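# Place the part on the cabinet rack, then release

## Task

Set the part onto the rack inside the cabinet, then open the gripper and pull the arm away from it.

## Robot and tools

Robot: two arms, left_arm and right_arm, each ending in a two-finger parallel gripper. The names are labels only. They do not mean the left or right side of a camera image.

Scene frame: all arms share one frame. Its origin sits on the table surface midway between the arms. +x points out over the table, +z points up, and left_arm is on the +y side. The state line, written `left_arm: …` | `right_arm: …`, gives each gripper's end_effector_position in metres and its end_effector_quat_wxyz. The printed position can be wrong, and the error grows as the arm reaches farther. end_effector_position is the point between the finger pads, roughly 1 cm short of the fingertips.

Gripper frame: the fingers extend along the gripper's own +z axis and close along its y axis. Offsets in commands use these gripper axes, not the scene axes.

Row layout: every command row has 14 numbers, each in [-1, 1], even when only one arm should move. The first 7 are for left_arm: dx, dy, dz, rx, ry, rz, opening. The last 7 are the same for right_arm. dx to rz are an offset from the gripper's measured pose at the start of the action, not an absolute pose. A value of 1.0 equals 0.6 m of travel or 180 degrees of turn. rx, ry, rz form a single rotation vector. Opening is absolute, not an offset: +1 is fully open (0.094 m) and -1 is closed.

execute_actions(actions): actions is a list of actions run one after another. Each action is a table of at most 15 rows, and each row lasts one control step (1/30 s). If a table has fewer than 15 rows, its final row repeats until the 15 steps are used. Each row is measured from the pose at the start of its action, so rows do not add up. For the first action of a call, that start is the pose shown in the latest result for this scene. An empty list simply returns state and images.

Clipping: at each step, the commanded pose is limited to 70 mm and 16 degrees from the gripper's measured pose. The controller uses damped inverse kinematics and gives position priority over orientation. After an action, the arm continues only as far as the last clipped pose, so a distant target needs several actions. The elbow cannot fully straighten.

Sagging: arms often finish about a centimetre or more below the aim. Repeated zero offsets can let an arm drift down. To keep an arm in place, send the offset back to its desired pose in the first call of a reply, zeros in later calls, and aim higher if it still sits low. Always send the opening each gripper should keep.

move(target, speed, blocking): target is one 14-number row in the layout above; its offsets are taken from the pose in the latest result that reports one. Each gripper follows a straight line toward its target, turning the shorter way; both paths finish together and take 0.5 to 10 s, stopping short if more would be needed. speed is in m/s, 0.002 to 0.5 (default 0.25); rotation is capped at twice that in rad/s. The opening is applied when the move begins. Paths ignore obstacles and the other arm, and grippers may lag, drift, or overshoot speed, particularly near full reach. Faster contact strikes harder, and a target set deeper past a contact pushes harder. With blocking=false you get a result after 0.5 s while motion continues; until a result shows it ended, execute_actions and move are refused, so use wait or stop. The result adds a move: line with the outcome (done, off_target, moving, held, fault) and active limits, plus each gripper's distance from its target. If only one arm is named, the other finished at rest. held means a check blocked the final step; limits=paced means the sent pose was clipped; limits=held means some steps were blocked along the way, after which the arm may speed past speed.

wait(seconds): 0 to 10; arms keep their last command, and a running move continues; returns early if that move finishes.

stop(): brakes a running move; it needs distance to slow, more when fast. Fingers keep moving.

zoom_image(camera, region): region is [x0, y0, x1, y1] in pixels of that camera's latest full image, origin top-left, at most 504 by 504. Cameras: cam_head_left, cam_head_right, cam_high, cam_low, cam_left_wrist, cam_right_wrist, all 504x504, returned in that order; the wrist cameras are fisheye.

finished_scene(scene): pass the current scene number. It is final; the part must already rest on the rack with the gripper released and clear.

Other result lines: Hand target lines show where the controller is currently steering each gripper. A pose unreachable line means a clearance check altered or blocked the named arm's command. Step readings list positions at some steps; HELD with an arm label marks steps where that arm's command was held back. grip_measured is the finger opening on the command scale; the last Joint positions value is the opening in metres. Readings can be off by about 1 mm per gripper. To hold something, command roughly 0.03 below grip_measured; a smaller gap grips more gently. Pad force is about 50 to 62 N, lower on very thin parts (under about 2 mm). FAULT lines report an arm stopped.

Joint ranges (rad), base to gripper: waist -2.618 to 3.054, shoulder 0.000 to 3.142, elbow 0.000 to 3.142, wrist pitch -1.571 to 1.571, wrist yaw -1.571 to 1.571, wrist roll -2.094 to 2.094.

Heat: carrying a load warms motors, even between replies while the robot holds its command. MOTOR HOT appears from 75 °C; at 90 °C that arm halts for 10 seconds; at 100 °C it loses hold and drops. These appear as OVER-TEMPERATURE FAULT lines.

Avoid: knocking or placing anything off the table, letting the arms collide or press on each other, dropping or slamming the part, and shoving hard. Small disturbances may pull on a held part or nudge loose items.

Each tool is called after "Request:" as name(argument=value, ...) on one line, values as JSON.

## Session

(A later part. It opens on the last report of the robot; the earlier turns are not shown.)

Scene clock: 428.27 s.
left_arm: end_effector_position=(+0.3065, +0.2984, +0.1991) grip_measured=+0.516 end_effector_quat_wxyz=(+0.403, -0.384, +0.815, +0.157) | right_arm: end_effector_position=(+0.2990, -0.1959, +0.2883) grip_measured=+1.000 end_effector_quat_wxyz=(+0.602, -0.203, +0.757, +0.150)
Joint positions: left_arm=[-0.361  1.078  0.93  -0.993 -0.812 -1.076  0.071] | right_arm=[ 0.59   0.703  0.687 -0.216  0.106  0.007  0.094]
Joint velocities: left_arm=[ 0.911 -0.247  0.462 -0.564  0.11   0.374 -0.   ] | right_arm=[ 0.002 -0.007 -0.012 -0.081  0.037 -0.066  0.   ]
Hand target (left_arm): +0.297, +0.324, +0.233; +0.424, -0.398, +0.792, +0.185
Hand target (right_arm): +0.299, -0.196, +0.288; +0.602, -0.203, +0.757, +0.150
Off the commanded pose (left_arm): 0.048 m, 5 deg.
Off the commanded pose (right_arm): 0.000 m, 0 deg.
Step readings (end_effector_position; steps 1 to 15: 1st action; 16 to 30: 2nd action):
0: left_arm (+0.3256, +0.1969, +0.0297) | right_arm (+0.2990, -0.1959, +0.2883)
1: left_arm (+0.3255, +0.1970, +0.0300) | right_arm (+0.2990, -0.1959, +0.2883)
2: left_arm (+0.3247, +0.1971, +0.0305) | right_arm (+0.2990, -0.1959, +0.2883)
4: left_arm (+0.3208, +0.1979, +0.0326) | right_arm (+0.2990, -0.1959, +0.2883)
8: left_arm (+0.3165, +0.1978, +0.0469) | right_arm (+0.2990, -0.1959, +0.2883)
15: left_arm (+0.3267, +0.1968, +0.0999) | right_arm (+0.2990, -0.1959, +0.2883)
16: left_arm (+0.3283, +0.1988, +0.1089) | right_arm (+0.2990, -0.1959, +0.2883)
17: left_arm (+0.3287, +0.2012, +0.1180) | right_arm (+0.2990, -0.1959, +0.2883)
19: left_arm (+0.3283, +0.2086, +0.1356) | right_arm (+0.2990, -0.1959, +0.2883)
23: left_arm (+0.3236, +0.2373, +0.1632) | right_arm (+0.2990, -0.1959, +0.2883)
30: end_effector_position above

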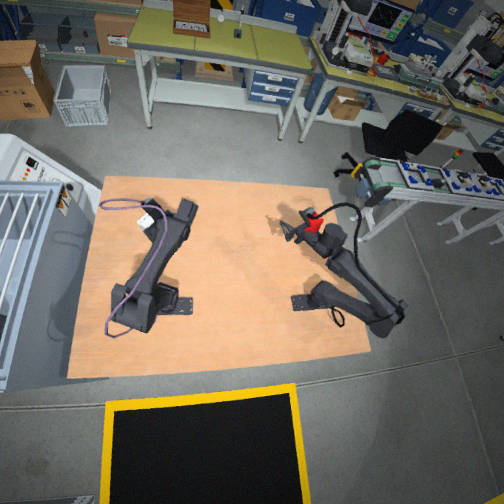

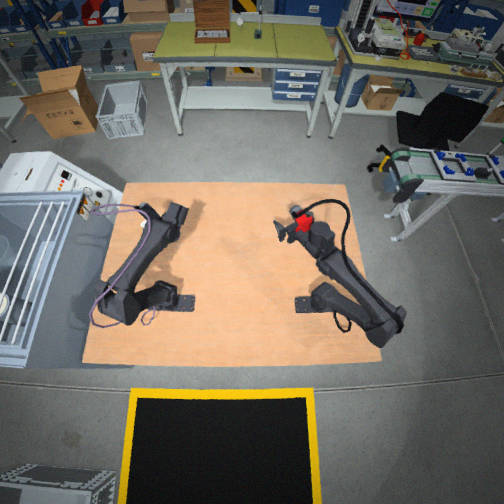

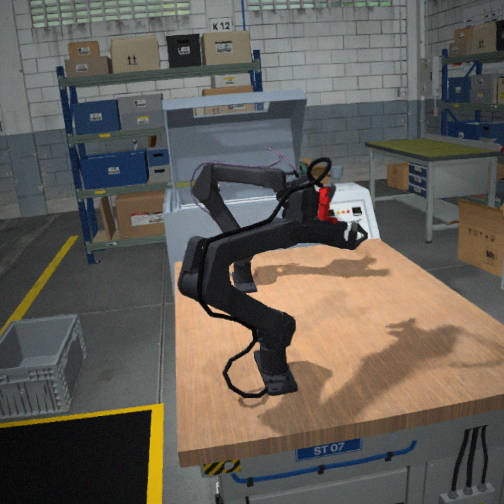

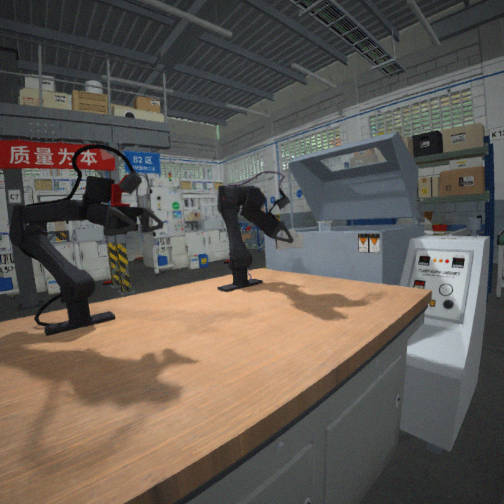

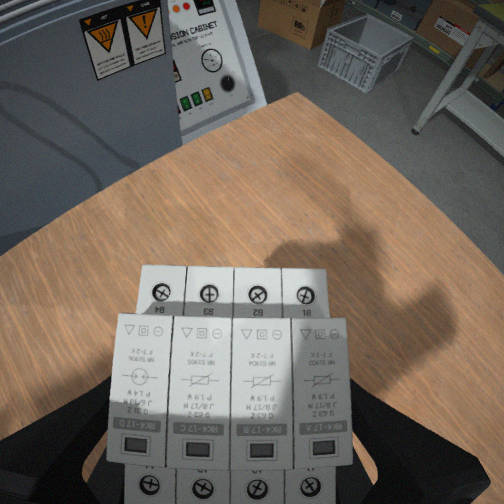

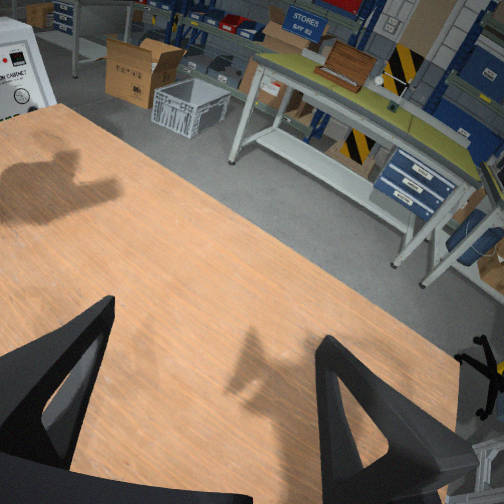

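Request:
execute_actions(actions=[])

Scene clock: 432.70 s.
left_arm: end_effector_position=(+0.2932, +0.3192, +0.2094) grip_measured=+0.516 end_effector_quat_wxyz=(+0.386, -0.390, +0.815, +0.186) | right_arm: end_effector_position=(+0.2990, -0.1959, +0.2883) grip_measured=+1.000 end_effector_quat_wxyz=(+0.602, -0.203, +0.757, +0.150)
Joint positions: left_arm=[-0.291  1.054  0.967 -1.073 -0.809 -1.028  0.071] | right_arm=[ 0.59   0.703  0.687 -0.216  0.106  0.007  0.094]
Joint velocities: left_arm=[-0.007 -0.007 -0.012 -0.007  0.051  0.051 -0.001] | right_arm=[-0.002  0.007  0.002  0.037 -0.007 -0.022  0.   ]
Hand target (left_arm): +0.297, +0.324, +0.233; +0.424, -0.398, +0.792, +0.185
Hand target (right_arm): +0.299, -0.196, +0.288; +0.602, -0.203, +0.757, +0.150
Off the commanded pose (left_arm): 0.027 m, 5 deg.
Off the commanded pose (right_arm): 0.000 m, 0 deg.

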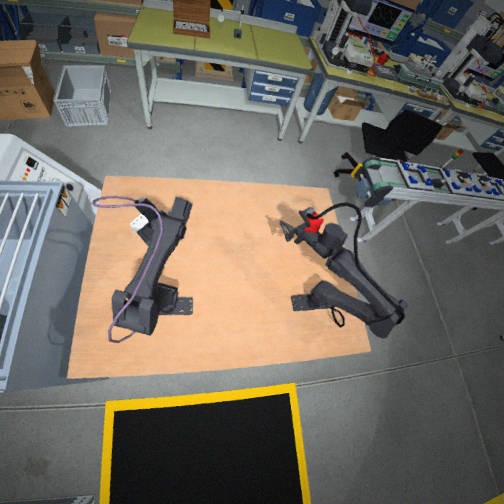

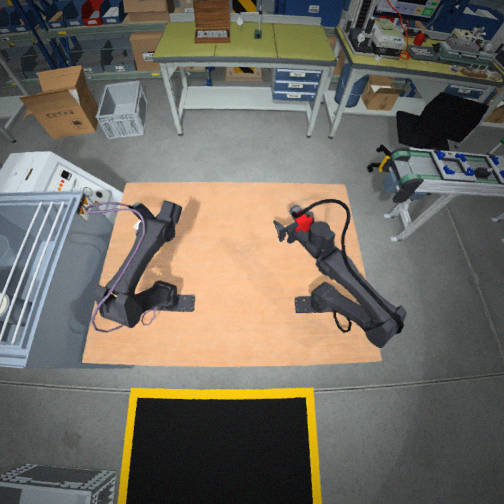

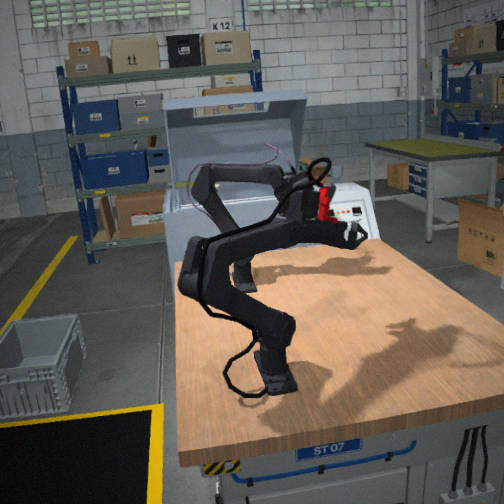

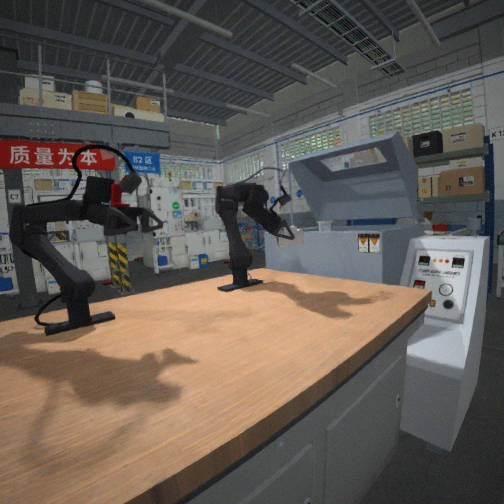

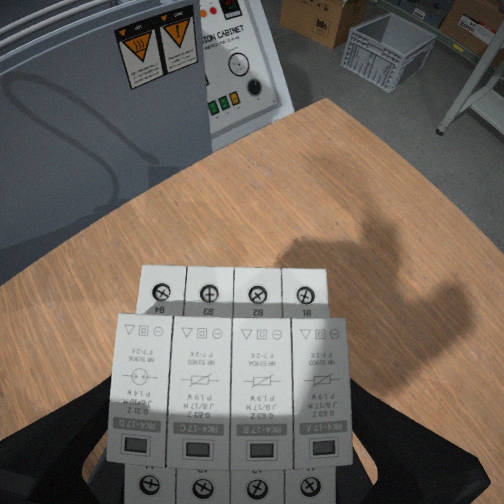

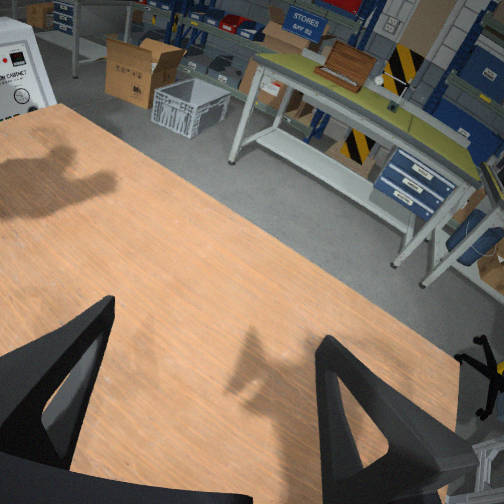

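Request:
execute_actions(actions=[[[-0.0445,0.0032,-0.0202,0.0048,-0.0242,-0.015,0.44,0,0,0,0,0,0,1],[-0.0466,0.0061,-0.0195,0.0039,-0.0241,-0.0157,0.44,0,0,0,0,0,0,1],[-0.0498,0.0104,-0.0184,0.0024,-0.0239,-0.0167,0.44,0,0,0,0,0,0,1],[-0.054,0.0162,-0.0169,0.0005,-0.0236,-0.0181,0.44,0,0,0,0,0,0,1],[-0.0593,0.0235,-0.0151,-0.0019,-0.0233,-0.0199,0.44,0,0,0,0,0,0,1],[-0.0657,0.0322,-0.0129,-0.0048,-0.0229,-0.022,0.44,0,0,0,0,0,0,1],[-0.0732,0.0424,-0.0103,-0.0081,-0.0224,-0.0245,0.44,0,0,0,0,0,0,1],[-0.0817,0.054,-0.0073,-0.0119,-0.0218,-0.0273,0.44,0,0,0,0,0,0,1],[-0.0912,0.0671,-0.004,-0.0163,-0.0212,-0.0305,0.44,0,0,0,0,0,0,1],[-0.1019,0.0817,-0.0003,-0.021,-0.0205,-0.034,0.44,0,0,0,0,0,0,1],[-0.113,0.0969,0.0035,-0.0261,-0.0198,-0.0377,0.44,0,0,0,0,0,0,1],[-0.1242,0.1122,0.0074,-0.0311,-0.0191,-0.0414,0.44,0,0,0,0,0,0,1],[-0.1354,0.1275,0.0113,-0.0361,-0.0183,-0.0451,0.44,0,0,0,0,0,0,1],[-0.1465,0.1427,0.0151,-0.0412,-0.0176,-0.0488,0.44,0,0,0,0,0,0,1],[-0.1577,0.158,0.019,-0.0462,-0.0169,-0.0525,0.44,0,0,0,0,0,0,1]],[[-0.0923,0.0609,0.0055,-0.0153,-0.026,-0.0288,0.44,0,0,0,0,0,0,1],[-0.1038,0.0755,0.0122,-0.0206,-0.0265,-0.0328,0.44,0,0,0,0,0,0,1],[-0.1154,0.0902,0.0189,-0.0258,-0.027,-0.0368,0.44,0,0,0,0,0,0,1],[-0.127,0.1049,0.0256,-0.0311,-0.0274,-0.0409,0.44,0,0,0,0,0,0,1],[-0.1386,0.1196,0.0324,-0.0363,-0.0279,-0.0449,0.44,0,0,0,0,0,0,1],[-0.1501,0.1342,0.0391,-0.0416,-0.0284,-0.0489,0.44,0,0,0,0,0,0,1],[-0.1617,0.1489,0.0458,-0.0468,-0.0289,-0.0529,0.44,0,0,0,0,0,0,1],[-0.1733,0.1636,0.0525,-0.0521,-0.0294,-0.0569,0.44,0,0,0,0,0,0,1],[-0.1848,0.1783,0.0592,-0.0573,-0.0299,-0.0609,0.44,0,0,0,0,0,0,1],[-0.1964,0.1929,0.0659,-0.0626,-0.0304,-0.0649,0.44,0,0,0,0,0,0,1],[-0.208,0.2076,0.0726,-0.0678,-0.0308,-0.0689,0.44,0,0,0,0,0,0,1],[-0.2196,0.2223,0.0794,-0.0731,-0.0313,-0.073,0.44,0,0,0,0,0,0,1],[-0.2311,0.237,0.0861,-0.0783,-0.0318,-0.077,0.44,0,0,0,0,0,0,1],[-0.2427,0.2516,0.0928,-0.0836,-0.0323,-0.081,0.44,0,0,0,0,0,0,1],[-0.2543,0.2663,0.0995,-0.0888,-0.0328,-0.085,0.44,0,0,0,0,0,0,1]],[[-0.1103,0.0432,0.0164,-0.0112,-0.0371,-0.0239,0.44,0,0,0,0,0,0,1],[-0.1221,0.0528,0.0281,-0.0144,-0.0378,-0.0263,0.44,0,0,0,0,0,0,1],[-0.1339,0.0623,0.0397,-0.0176,-0.0386,-0.0286,0.44,0,0,0,0,0,0,1],[-0.1458,0.0718,0.0514,-0.0208,-0.0393,-0.031,0.44,0,0,0,0,0,0,1],[-0.1576,0.0814,0.063,-0.0239,-0.0401,-0.0333,0.44,0,0,0,0,0,0,1],[-0.1694,0.0909,0.0746,-0.0271,-0.0408,-0.0356,0.44,0,0,0,0,0,0,1],[-0.1812,0.1004,0.0863,-0.0303,-0.0416,-0.038,0.44,0,0,0,0,0,0,1],[-0.1931,0.11,0.098,-0.0335,-0.0424,-0.0403,0.44,0,0,0,0,0,0,1],[-0.2049,0.1195,0.1096,-0.0367,-0.0431,-0.0427,0.44,0,0,0,0,0,0,1],[-0.2157,0.1282,0.1202,-0.0396,-0.0438,-0.0448,0.44,0,0,0,0,0,0,1],[-0.2248,0.1356,0.1292,-0.0421,-0.0444,-0.0466,0.44,0,0,0,0,0,0,1],[-0.2326,0.1419,0.1369,-0.0442,-0.0449,-0.0482,0.44,0,0,0,0,0,0,1],[-0.2388,0.1468,0.143,-0.0458,-0.0453,-0.0494,0.44,0,0,0,0,0,0,1],[-0.2428,0.1501,0.1469,-0.047,-0.0456,-0.0502,0.44,0,0,0,0,0,0,1],[-0.2449,0.1518,0.149,-0.0475,-0.0457,-0.0506,0.44,0,0,0,0,0,0,1]]])

Scene clock: 554.20 s.
left_arm: end_effector_position=(+0.0793, +0.7002, +0.2879) grip_measured=+0.516 end_effector_quat_wxyz=(-0.242, +0.691, -0.591, -0.338) | right_arm: end_effector_position=(+0.2990, -0.1959, +0.2883) grip_measured=+1.000 end_effector_quat_wxyz=(+0.602, -0.203, +0.757, +0.150)
Joint positions: left_arm=[ 1.384  1.575  1.618 -0.808 -0.334 -0.219  0.071] | right_arm=[ 0.59   0.703  0.687 -0.216  0.106  0.007  0.094]
Joint velocities: left_arm=[ 0.237  0.623  0.501  0.212  0.11   0.095 -0.   ] | right_arm=[-0.002 -0.002 -0.017 -0.066 -0.037 -0.022  0.   ]
Hand target (left_arm): +0.079, +0.721, +0.336; -0.307, +0.671, -0.561, -0.375
Hand target (right_arm): +0.299, -0.196, +0.288; +0.602, -0.203, +0.757, +0.150
Off the commanded pose (left_arm): 0.056 m, 9 deg.
Off the commanded pose (right_arm): 0.000 m, 0 deg.
Step readings (end_effector_position; steps 1 to 15: 1st action; 16 to 30: 2nd action; 31 to 45: 3rd action):
0: left_arm (+0.2932, +0.3192, +0.2094) | right_arm (+0.2990, -0.1959, +0.2883)
1: left_arm (+0.2930, +0.3192, +0.2093) | right_arm (+0.2990, -0.1959, +0.2883)
2: left_arm (+0.2929, +0.3191, +0.2091) | right_arm (+0.2990, -0.1959, +0.2883)
4: left_arm (+0.2921, +0.3203, +0.2086) | right_arm (+0.2990, -0.1959, +0.2883)
8: left_arm (+0.2870, +0.3365, +0.2137) | right_arm (+0.2990, -0.1959, +0.2883)
15: left_arm (+0.2578, +0.4041, +0.2404) | right_arm (+0.2990, -0.1959, +0.2883)
16: left_arm (+0.2516, +0.4157, +0.2444) | right_arm (+0.2990, -0.1959, +0.2883)
17: left_arm (+0.2439, +0.4281, +0.2481) | right_arm (+0.2990, -0.1959, +0.2883)
19: left_arm (+0.2259, +0.4522, +0.2547) | right_arm (+0.2990, -0.1959, +0.2883)
23: left_arm (+0.1937, +0.4925, +0.2671) | right_arm (+0.2990, -0.1959, +0.2883)
30: left_arm (+0.1636, +0.5617, +0.2800) | right_arm (+0.2990, -0.1959, +0.2883)
31: left_arm (+0.1585, +0.5719, +0.2814) | right_arm (+0.2990, -0.1959, +0.2883)
32: left_arm (+0.1511, +0.5822, +0.2825) | right_arm (+0.2990, -0.1959, +0.2883)
34: left_arm (+0.1321, +0.6016, +0.2848) | right_arm (+0.2990, -0.1959, +0.2883)
38: left_arm (+0.1032, +0.6378, +0.2885) | right_arm (+0.2990, -0.1959, +0.2883)
45: end_effector_position above

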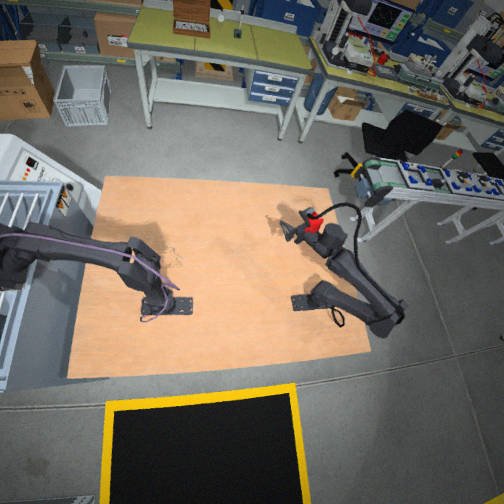

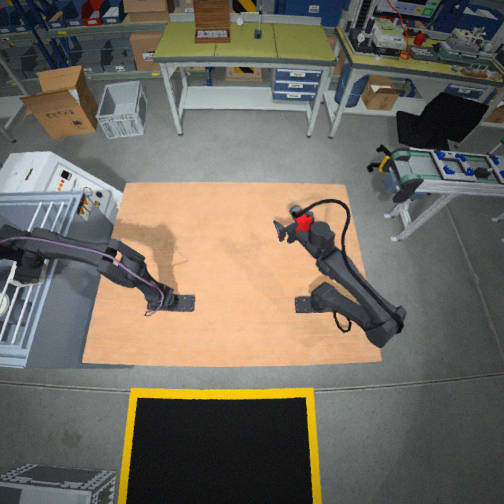

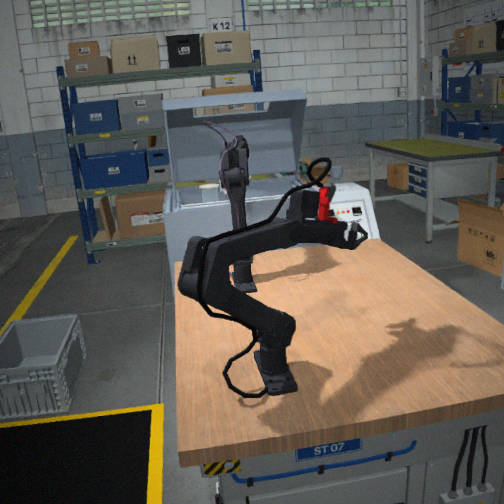

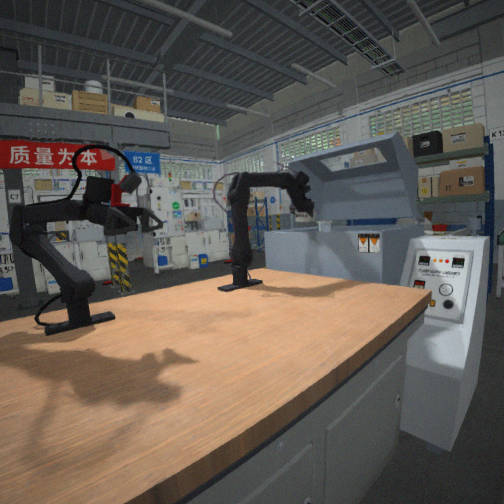

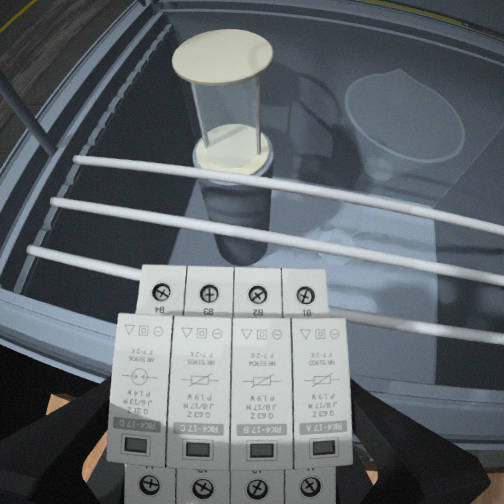

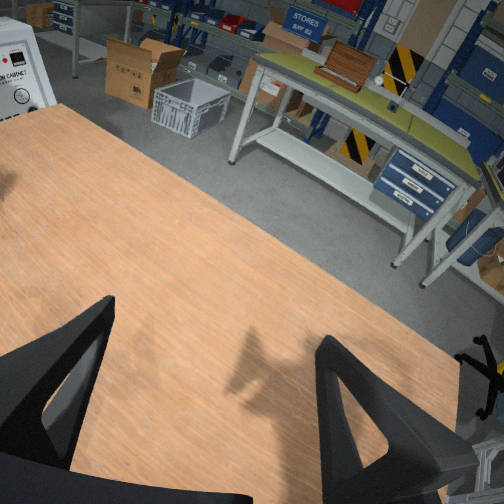

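Request:
execute_actions(actions=[])

Scene clock: 559.40 s.
left_arm: end_effector_position=(+0.0810, +0.7121, +0.2848) grip_measured=+0.516 end_effector_quat_wxyz=(-0.247, +0.687, -0.597, -0.333) | right_arm: end_effector_position=(+0.2990, -0.1959, +0.2883) grip_measured=+1.000 end_effector_quat_wxyz=(+0.602, -0.203, +0.757, +0.150)
Joint positions: left_arm=[ 1.396  1.613  1.645 -0.791 -0.308 -0.202  0.071] | right_arm=[ 0.59   0.703  0.687 -0.216  0.106  0.007  0.094]
Joint velocities: left_arm=[-0.027 -0.012 -0.002  0.007 -0.022  0.022 -0.   ] | right_arm=[-0.017 -0.017  0.027 -0.051  0.051  0.007  0.   ]
Hand target (left_arm): +0.079, +0.721, +0.336; -0.307, +0.671, -0.561, -0.375
Hand target (right_arm): +0.299, -0.196, +0.288; +0.602, -0.203, +0.757, +0.150
Off the commanded pose (left_arm): 0.054 m, 9 deg.
Off the commanded pose (right_arm): 0.000 m, 0 deg.

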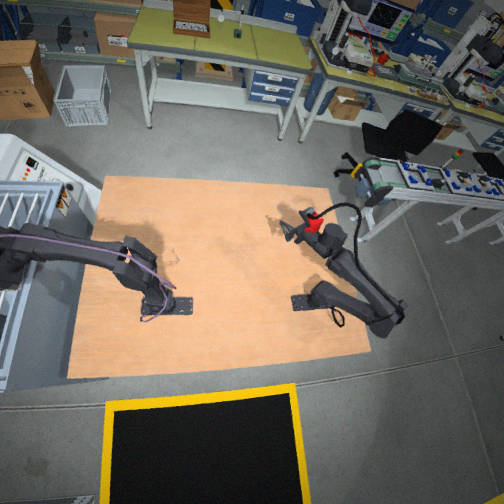

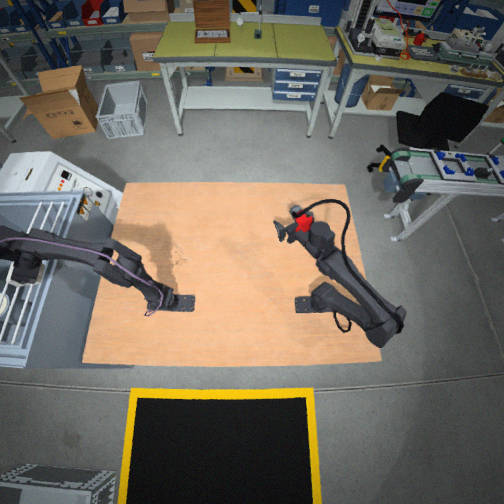

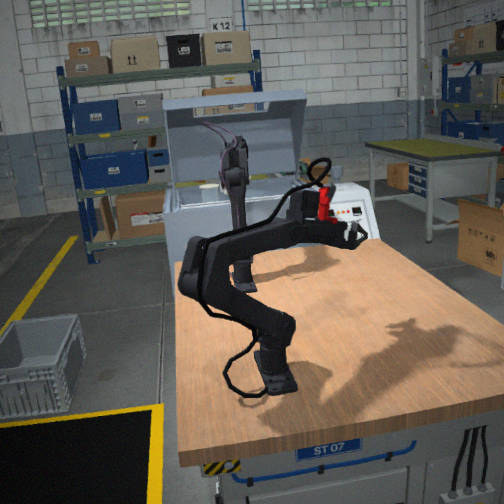

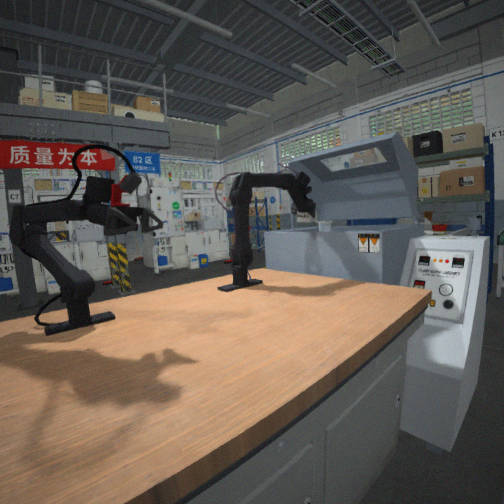

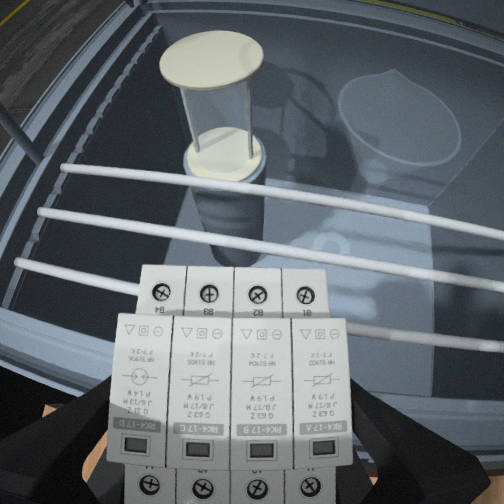

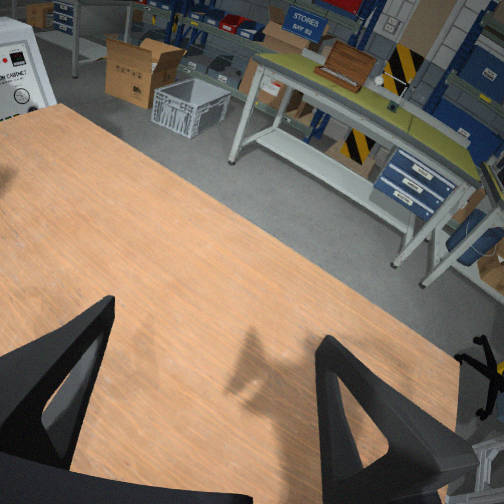

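Request:
zoom_image(camera="cam_left_wrist", region=[0, 130, 252, 382])

Request:
zoom_image(camera="cam_left_wrist", region=[252, 150, 504, 402])

Region (0, 130, 252, 382) of cam_left_wrist's 504x504 image, scaled by 2.000, with more detail than that image has.

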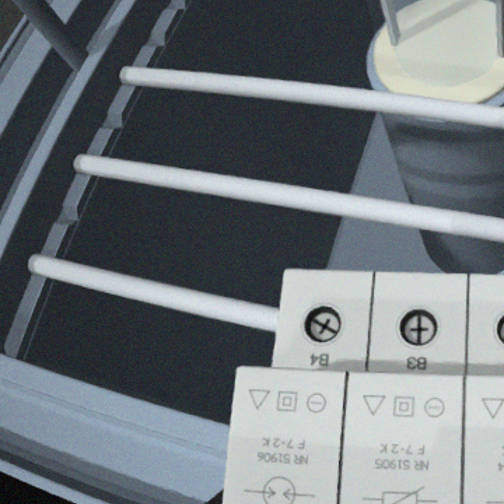

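Region (252, 150, 504, 402) of cam_left_wrist's 504x504 image, scaled by 2.000, with more detail than that image has.

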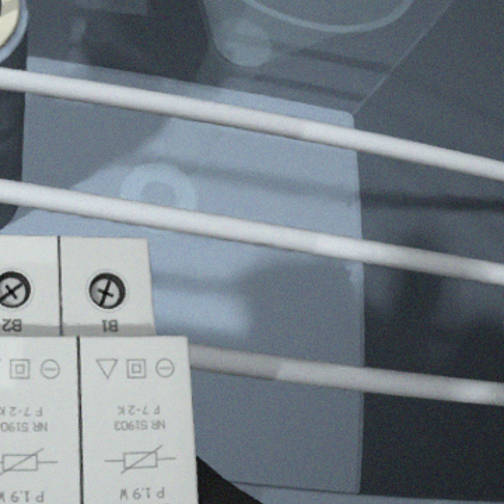

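Request:
execute_actions(actions=[[[-0.0806,0.004,-0.0394,0.0059,-0.0502,-0.0155,0.44,0,0,0,0,0,0,1],[-0.0817,0.0017,-0.0347,0.008,-0.0501,-0.0145,0.44,0,0,0,0,0,0,1],[-0.0833,-0.0019,-0.0276,0.0112,-0.05,-0.013,0.44,0,0,0,0,0,0,1],[-0.0855,-0.0064,-0.0184,0.0153,-0.0499,-0.011,0.44,0,0,0,0,0,0,1],[-0.088,-0.0118,-0.0076,0.0202,-0.0498,-0.0087,0.44,0,0,0,0,0,0,1],[-0.0908,-0.0177,0.0044,0.0255,-0.0497,-0.0062,0.44,0,0,0,0,0,0,1],[-0.0937,-0.024,0.0171,0.0312,-0.0495,-0.0036,0.44,0,0,0,0,0,0,1],[-0.0967,-0.0304,0.0299,0.037,-0.0494,-0.0008,0.44,0,0,0,0,0,0,1],[-0.0996,-0.0367,0.0426,0.0427,-0.0492,0.0018,0.44,0,0,0,0,0,0,1],[-0.1024,-0.0426,0.0546,0.048,-0.0491,0.0043,0.44,0,0,0,0,0,0,1],[-0.1049,-0.048,0.0654,0.0529,-0.049,0.0066,0.44,0,0,0,0,0,0,1],[-0.1071,-0.0525,0.0746,0.057,-0.0489,0.0086,0.44,0,0,0,0,0,0,1],[-0.1087,-0.0561,0.0817,0.0602,-0.0488,0.0101,0.44,0,0,0,0,0,0,1],[-0.1098,-0.0584,0.0864,0.0623,-0.0487,0.0111,0.44,0,0,0,0,0,0,1],[-0.1102,-0.0592,0.088,0.063,-0.0487,0.0114,0.44,0,0,0,0,0,0,1]]])

Scene clock: 668.63 s.
left_arm: end_effector_position=(+0.0956, +0.7681, +0.2466) grip_measured=+0.516 end_effector_quat_wxyz=(-0.273, +0.658, -0.638, -0.292) | right_arm: end_effector_position=(+0.2990, -0.1959, +0.2883) grip_measured=+1.000 end_effector_quat_wxyz=(+0.602, -0.203, +0.757, +0.150)
Joint positions: left_arm=[ 1.446  1.799  1.72  -0.678 -0.143 -0.114  0.071] | right_arm=[ 0.59   0.703  0.687 -0.216  0.106  0.007  0.094]
Joint velocities: left_arm=[0.071 0.549 0.1   0.183 0.33  0.183 0.   ] | right_arm=[-0.017  0.002  0.007 -0.022  0.037  0.066  0.   ]
Hand target (left_arm): +0.102, +0.791, +0.298; -0.348, +0.621, -0.620, -0.330
Hand target (right_arm): +0.299, -0.196, +0.288; +0.602, -0.203, +0.757, +0.150
Off the commanded pose (left_arm): 0.061 m, 11 deg.
Off the commanded pose (right_arm): 0.000 m, 0 deg.
Step readings (end_effector_position):
0: left_arm (+0.0810, +0.7121, +0.2848) | right_arm (+0.2990, -0.1959, +0.2883)
1: left_arm (+0.0811, +0.7121, +0.2848) | right_arm (+0.2990, -0.1959, +0.2883)
2: left_arm (+0.0814, +0.7121, +0.2847) | right_arm (+0.2990, -0.1959, +0.2883)
4: left_arm (+0.0827, +0.7125, +0.2844) | right_arm (+0.2990, -0.1959, +0.2883)
8: left_arm (+0.0868, +0.7246, +0.2817) | right_arm (+0.2990, -0.1959, +0.2883)
15: end_effector_position above

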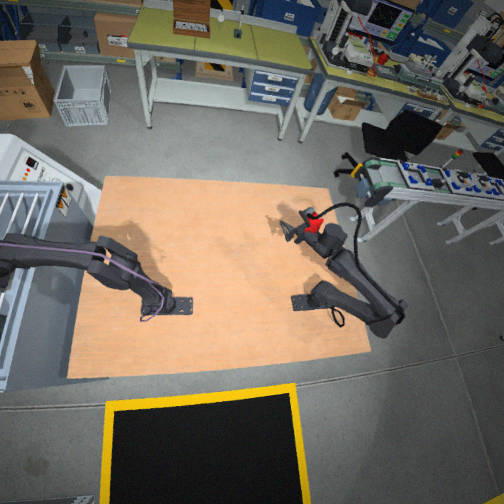

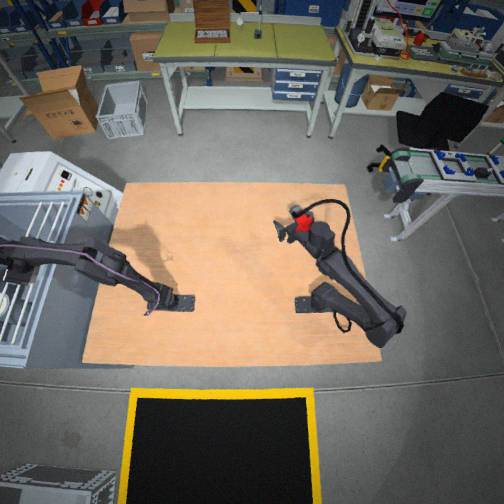

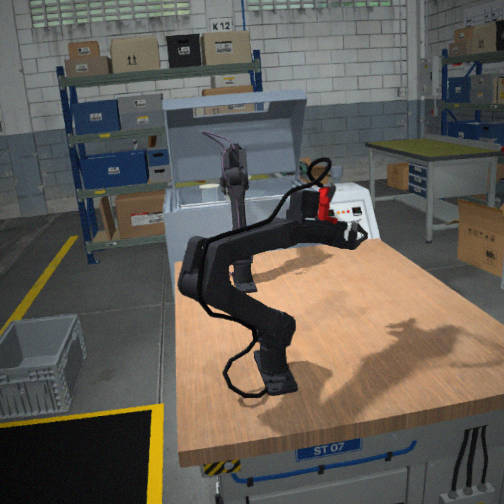

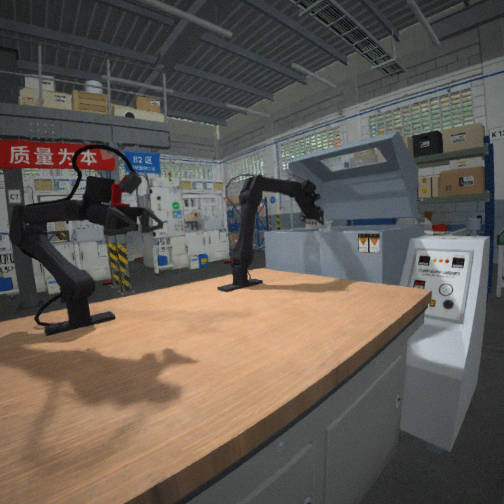

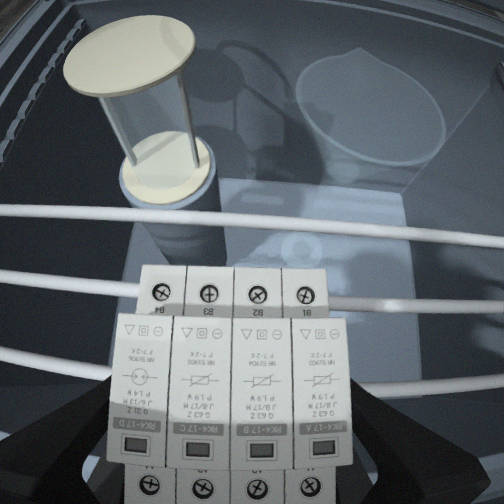

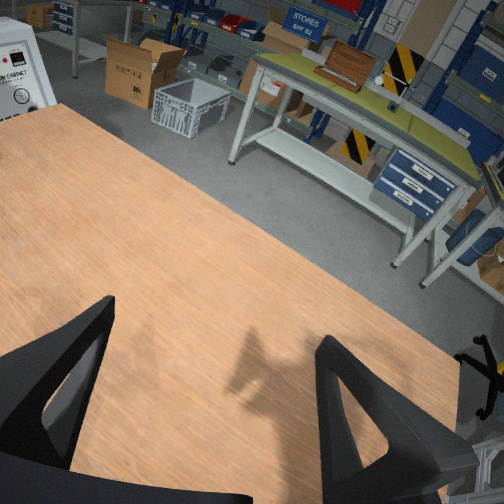

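Request:
execute_actions(actions=[])

Scene clock: 676.63 s.
left_arm: end_effector_position=(+0.1043, +0.7778, +0.2328) grip_measured=+0.516 end_effector_quat_wxyz=(-0.279, +0.646, -0.655, -0.275) | right_arm: end_effector_position=(+0.2990, -0.1959, +0.2883) grip_measured=+1.000 end_effector_quat_wxyz=(+0.602, -0.203, +0.757, +0.150)
Joint positions: left_arm=[ 1.449  1.842  1.729 -0.657 -0.092 -0.09   0.071] | right_arm=[ 0.59   0.703  0.687 -0.216  0.106  0.007  0.094]
Joint velocities: left_arm=[ 0.002  0.002  0.007  0.051 -0.037 -0.051 -0.   ] | right_arm=[ 0.022 -0.012  0.007 -0.11   0.007 -0.022  0.   ]
Hand target (left_arm): +0.102, +0.791, +0.298; -0.348, +0.621, -0.620, -0.330
Hand target (right_arm): +0.299, -0.196, +0.288; +0.602, -0.203, +0.757, +0.150
Off the commanded pose (left_arm): 0.069 m, 12 deg.
Off the commanded pose (right_arm): 0.000 m, 0 deg.

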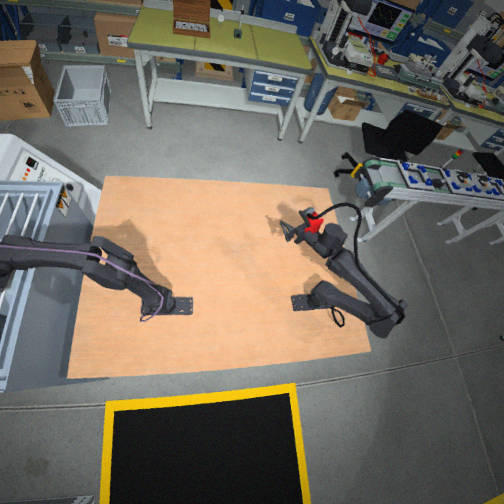

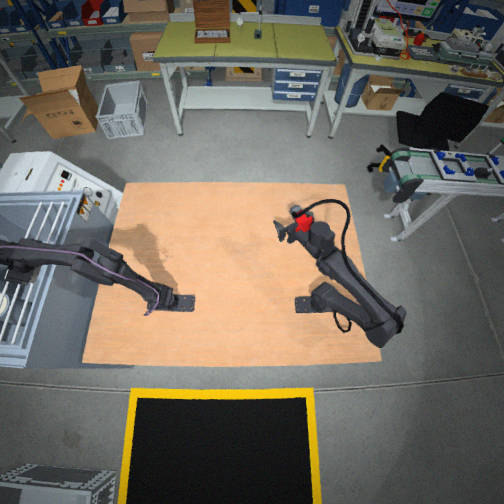

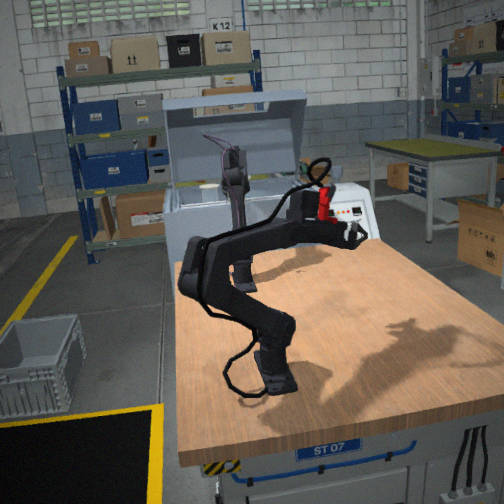

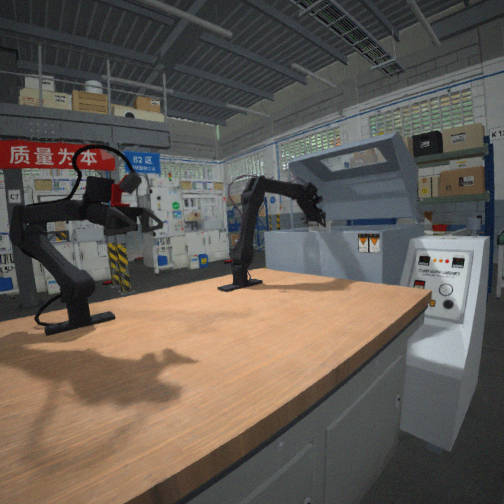

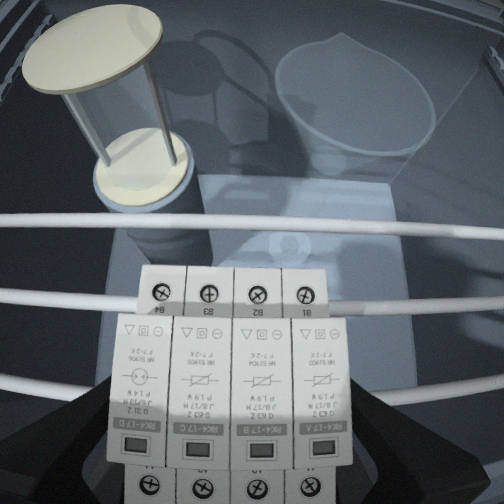

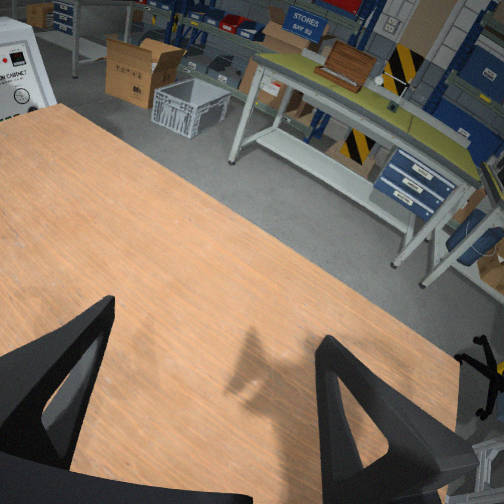

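Request:
zoom_image(camera="cam_left_wrist", region=[0, 190, 252, 442])

Request:
zoom_image(camera="cam_left_wrist", region=[252, 190, 504, 442])

Region (0, 190, 252, 442) of cam_left_wrist's 504x504 image, scaled by 2.000, with more detail than that image has.

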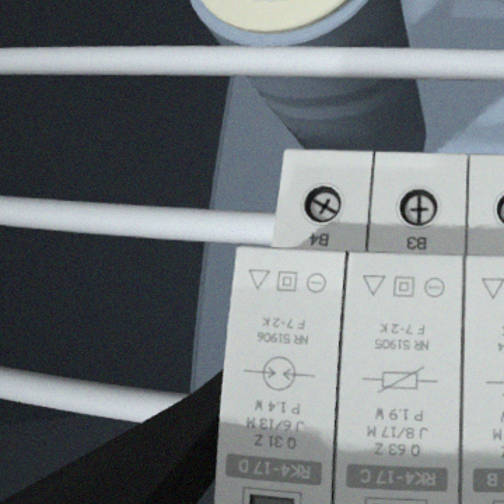

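Region (252, 190, 504, 442) of cam_left_wrist's 504x504 image, scaled by 2.000, with more detail than that image has.

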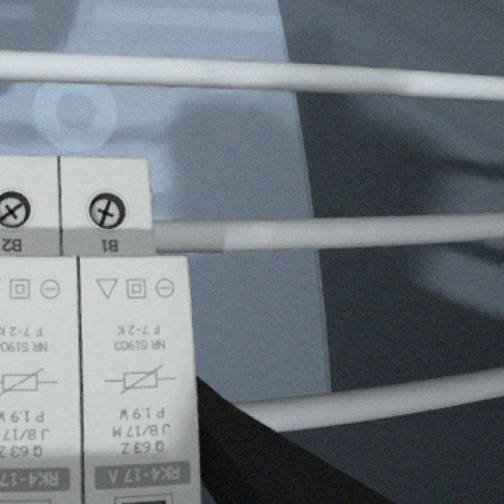

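Request:
execute_actions(actions=[[[-0.1046,0.0027,-0.0465,0.0045,-0.0644,-0.009,0.44,0,0,0,0,0,0,1],[-0.1058,0.0028,-0.0438,0.0045,-0.0657,-0.009,0.44,0,0,0,0,0,0,1],[-0.1074,0.0028,-0.0404,0.0045,-0.0674,-0.009,0.44,0,0,0,0,0,0,1],[-0.1091,0.0029,-0.0365,0.0045,-0.0693,-0.009,0.44,0,0,0,0,0,0,1],[-0.1107,0.0029,-0.0329,0.0045,-0.071,-0.009,0.44,0,0,0,0,0,0,1],[-0.1122,0.003,-0.0298,0.0045,-0.0726,-0.009,0.44,0,0,0,0,0,0,1],[-0.1126,0.003,-0.0261,0.0045,-0.0733,-0.009,0.44,0,0,0,0,0,0,1],[-0.1121,0.003,-0.0227,0.0045,-0.0734,-0.009,0.44,0,0,0,0,0,0,1],[-0.1105,0.003,-0.0201,0.0045,-0.0723,-0.009,0.44,0,0,0,0,0,0,1],[-0.1086,0.003,-0.0171,0.0045,-0.0711,-0.009,0.44,0,0,0,0,0,0,1],[-0.1067,0.003,-0.0141,0.0045,-0.0699,-0.009,0.44,0,0,0,0,0,0,1],[-0.1048,0.003,-0.0111,0.0045,-0.0686,-0.009,0.44,0,0,0,0,0,0,1],[-0.1029,0.003,-0.0081,0.0045,-0.0674,-0.009,0.44,0,0,0,0,0,0,1],[-0.1012,0.003,-0.0053,0.0045,-0.0662,-0.009,0.44,0,0,0,0,0,0,1],[-0.0994,0.003,-0.0025,0.0045,-0.0651,-0.009,0.44,0,0,0,0,0,0,1]]])

Scene clock: 786.20 s.
left_arm: end_effector_position=(+0.1070, +0.7926, +0.2342) grip_measured=+0.516 end_effector_quat_wxyz=(-0.298, +0.639, -0.647, -0.288) | right_arm: end_effector_position=(+0.2990, -0.1959, +0.2883) grip_measured=+1.000 end_effector_quat_wxyz=(+0.602, -0.203, +0.757, +0.150)
Joint positions: left_arm=[ 1.449  1.865  1.729 -0.583 -0.089 -0.09   0.071] | right_arm=[ 0.59   0.703  0.687 -0.216  0.106  0.007  0.094]
Joint velocities: left_arm=[-0.012  0.173 -0.002  0.066  0.051 -0.081 -0.001] | right_arm=[-0.007  0.002 -0.007 -0.022 -0.066  0.022  0.   ]
Hand target (left_arm): +0.103, +0.812, +0.278; -0.353, +0.621, -0.617, -0.330
Hand target (right_arm): +0.299, -0.196, +0.288; +0.602, -0.203, +0.757, +0.150
Off the commanded pose (left_arm): 0.050 m, 9 deg.
Off the commanded pose (right_arm): 0.000 m, 0 deg.
Step readings (end_effector_position):
0: left_arm (+0.1043, +0.7778, +0.2328) | right_arm (+0.2990, -0.1959, +0.2883)
1: left_arm (+0.1044, +0.7778, +0.2329) | right_arm (+0.2990, -0.1959, +0.2883)
2: left_arm (+0.1045, +0.7779, +0.2330) | right_arm (+0.2990, -0.1959, +0.2883)
4: left_arm (+0.1047, +0.7789, +0.2340) | right_arm (+0.2990, -0.1959, +0.2883)
8: left_arm (+0.1054, +0.7834, +0.2389) | right_arm (+0.2990, -0.1959, +0.2883)
15: end_effector_position above

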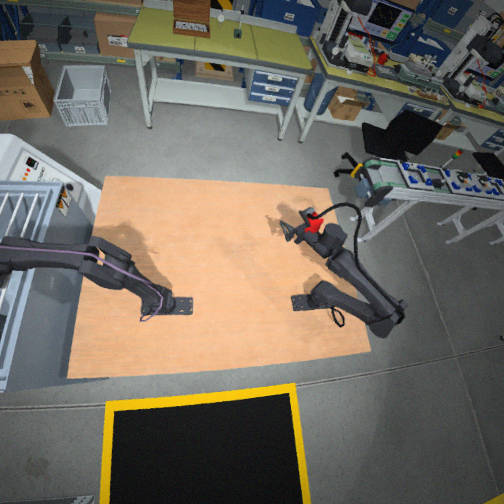

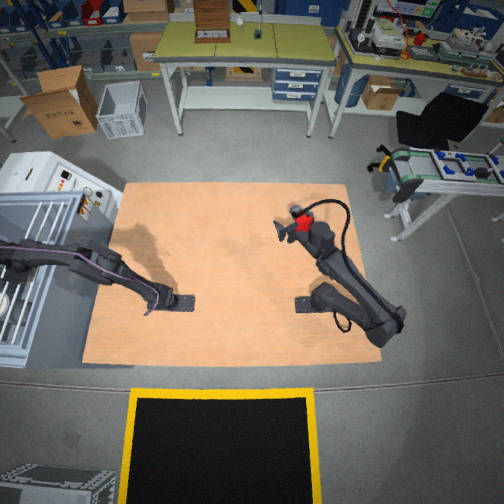

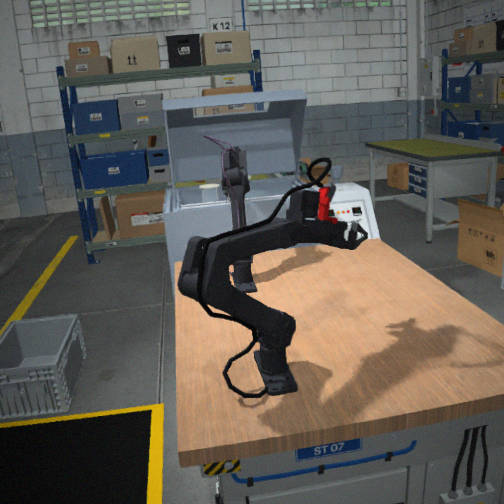

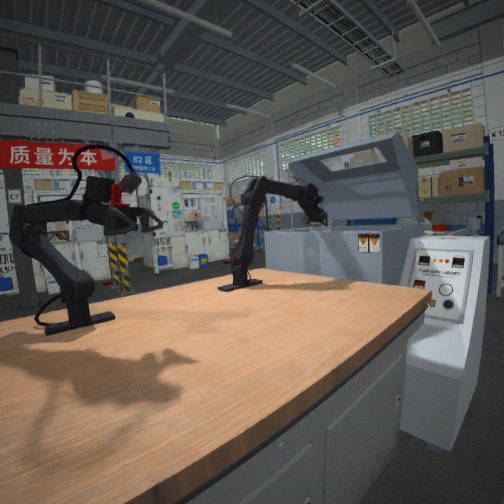

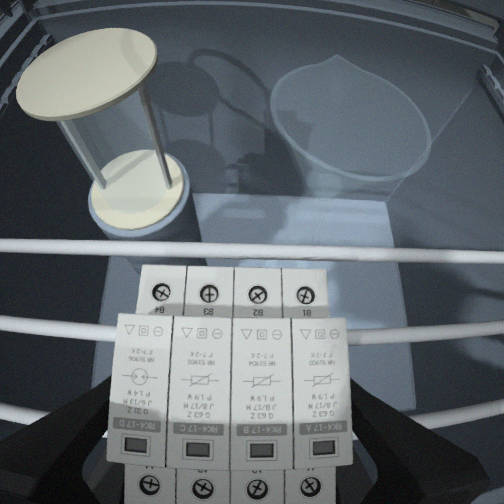

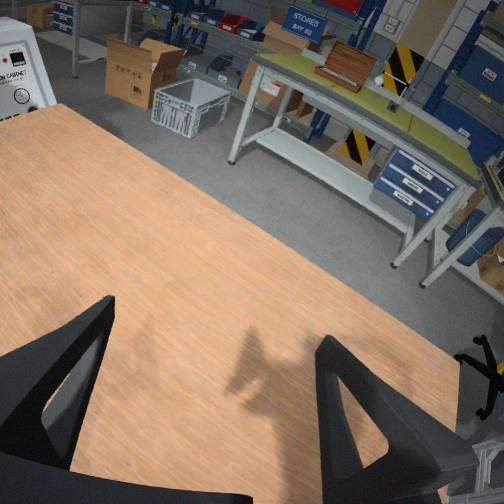

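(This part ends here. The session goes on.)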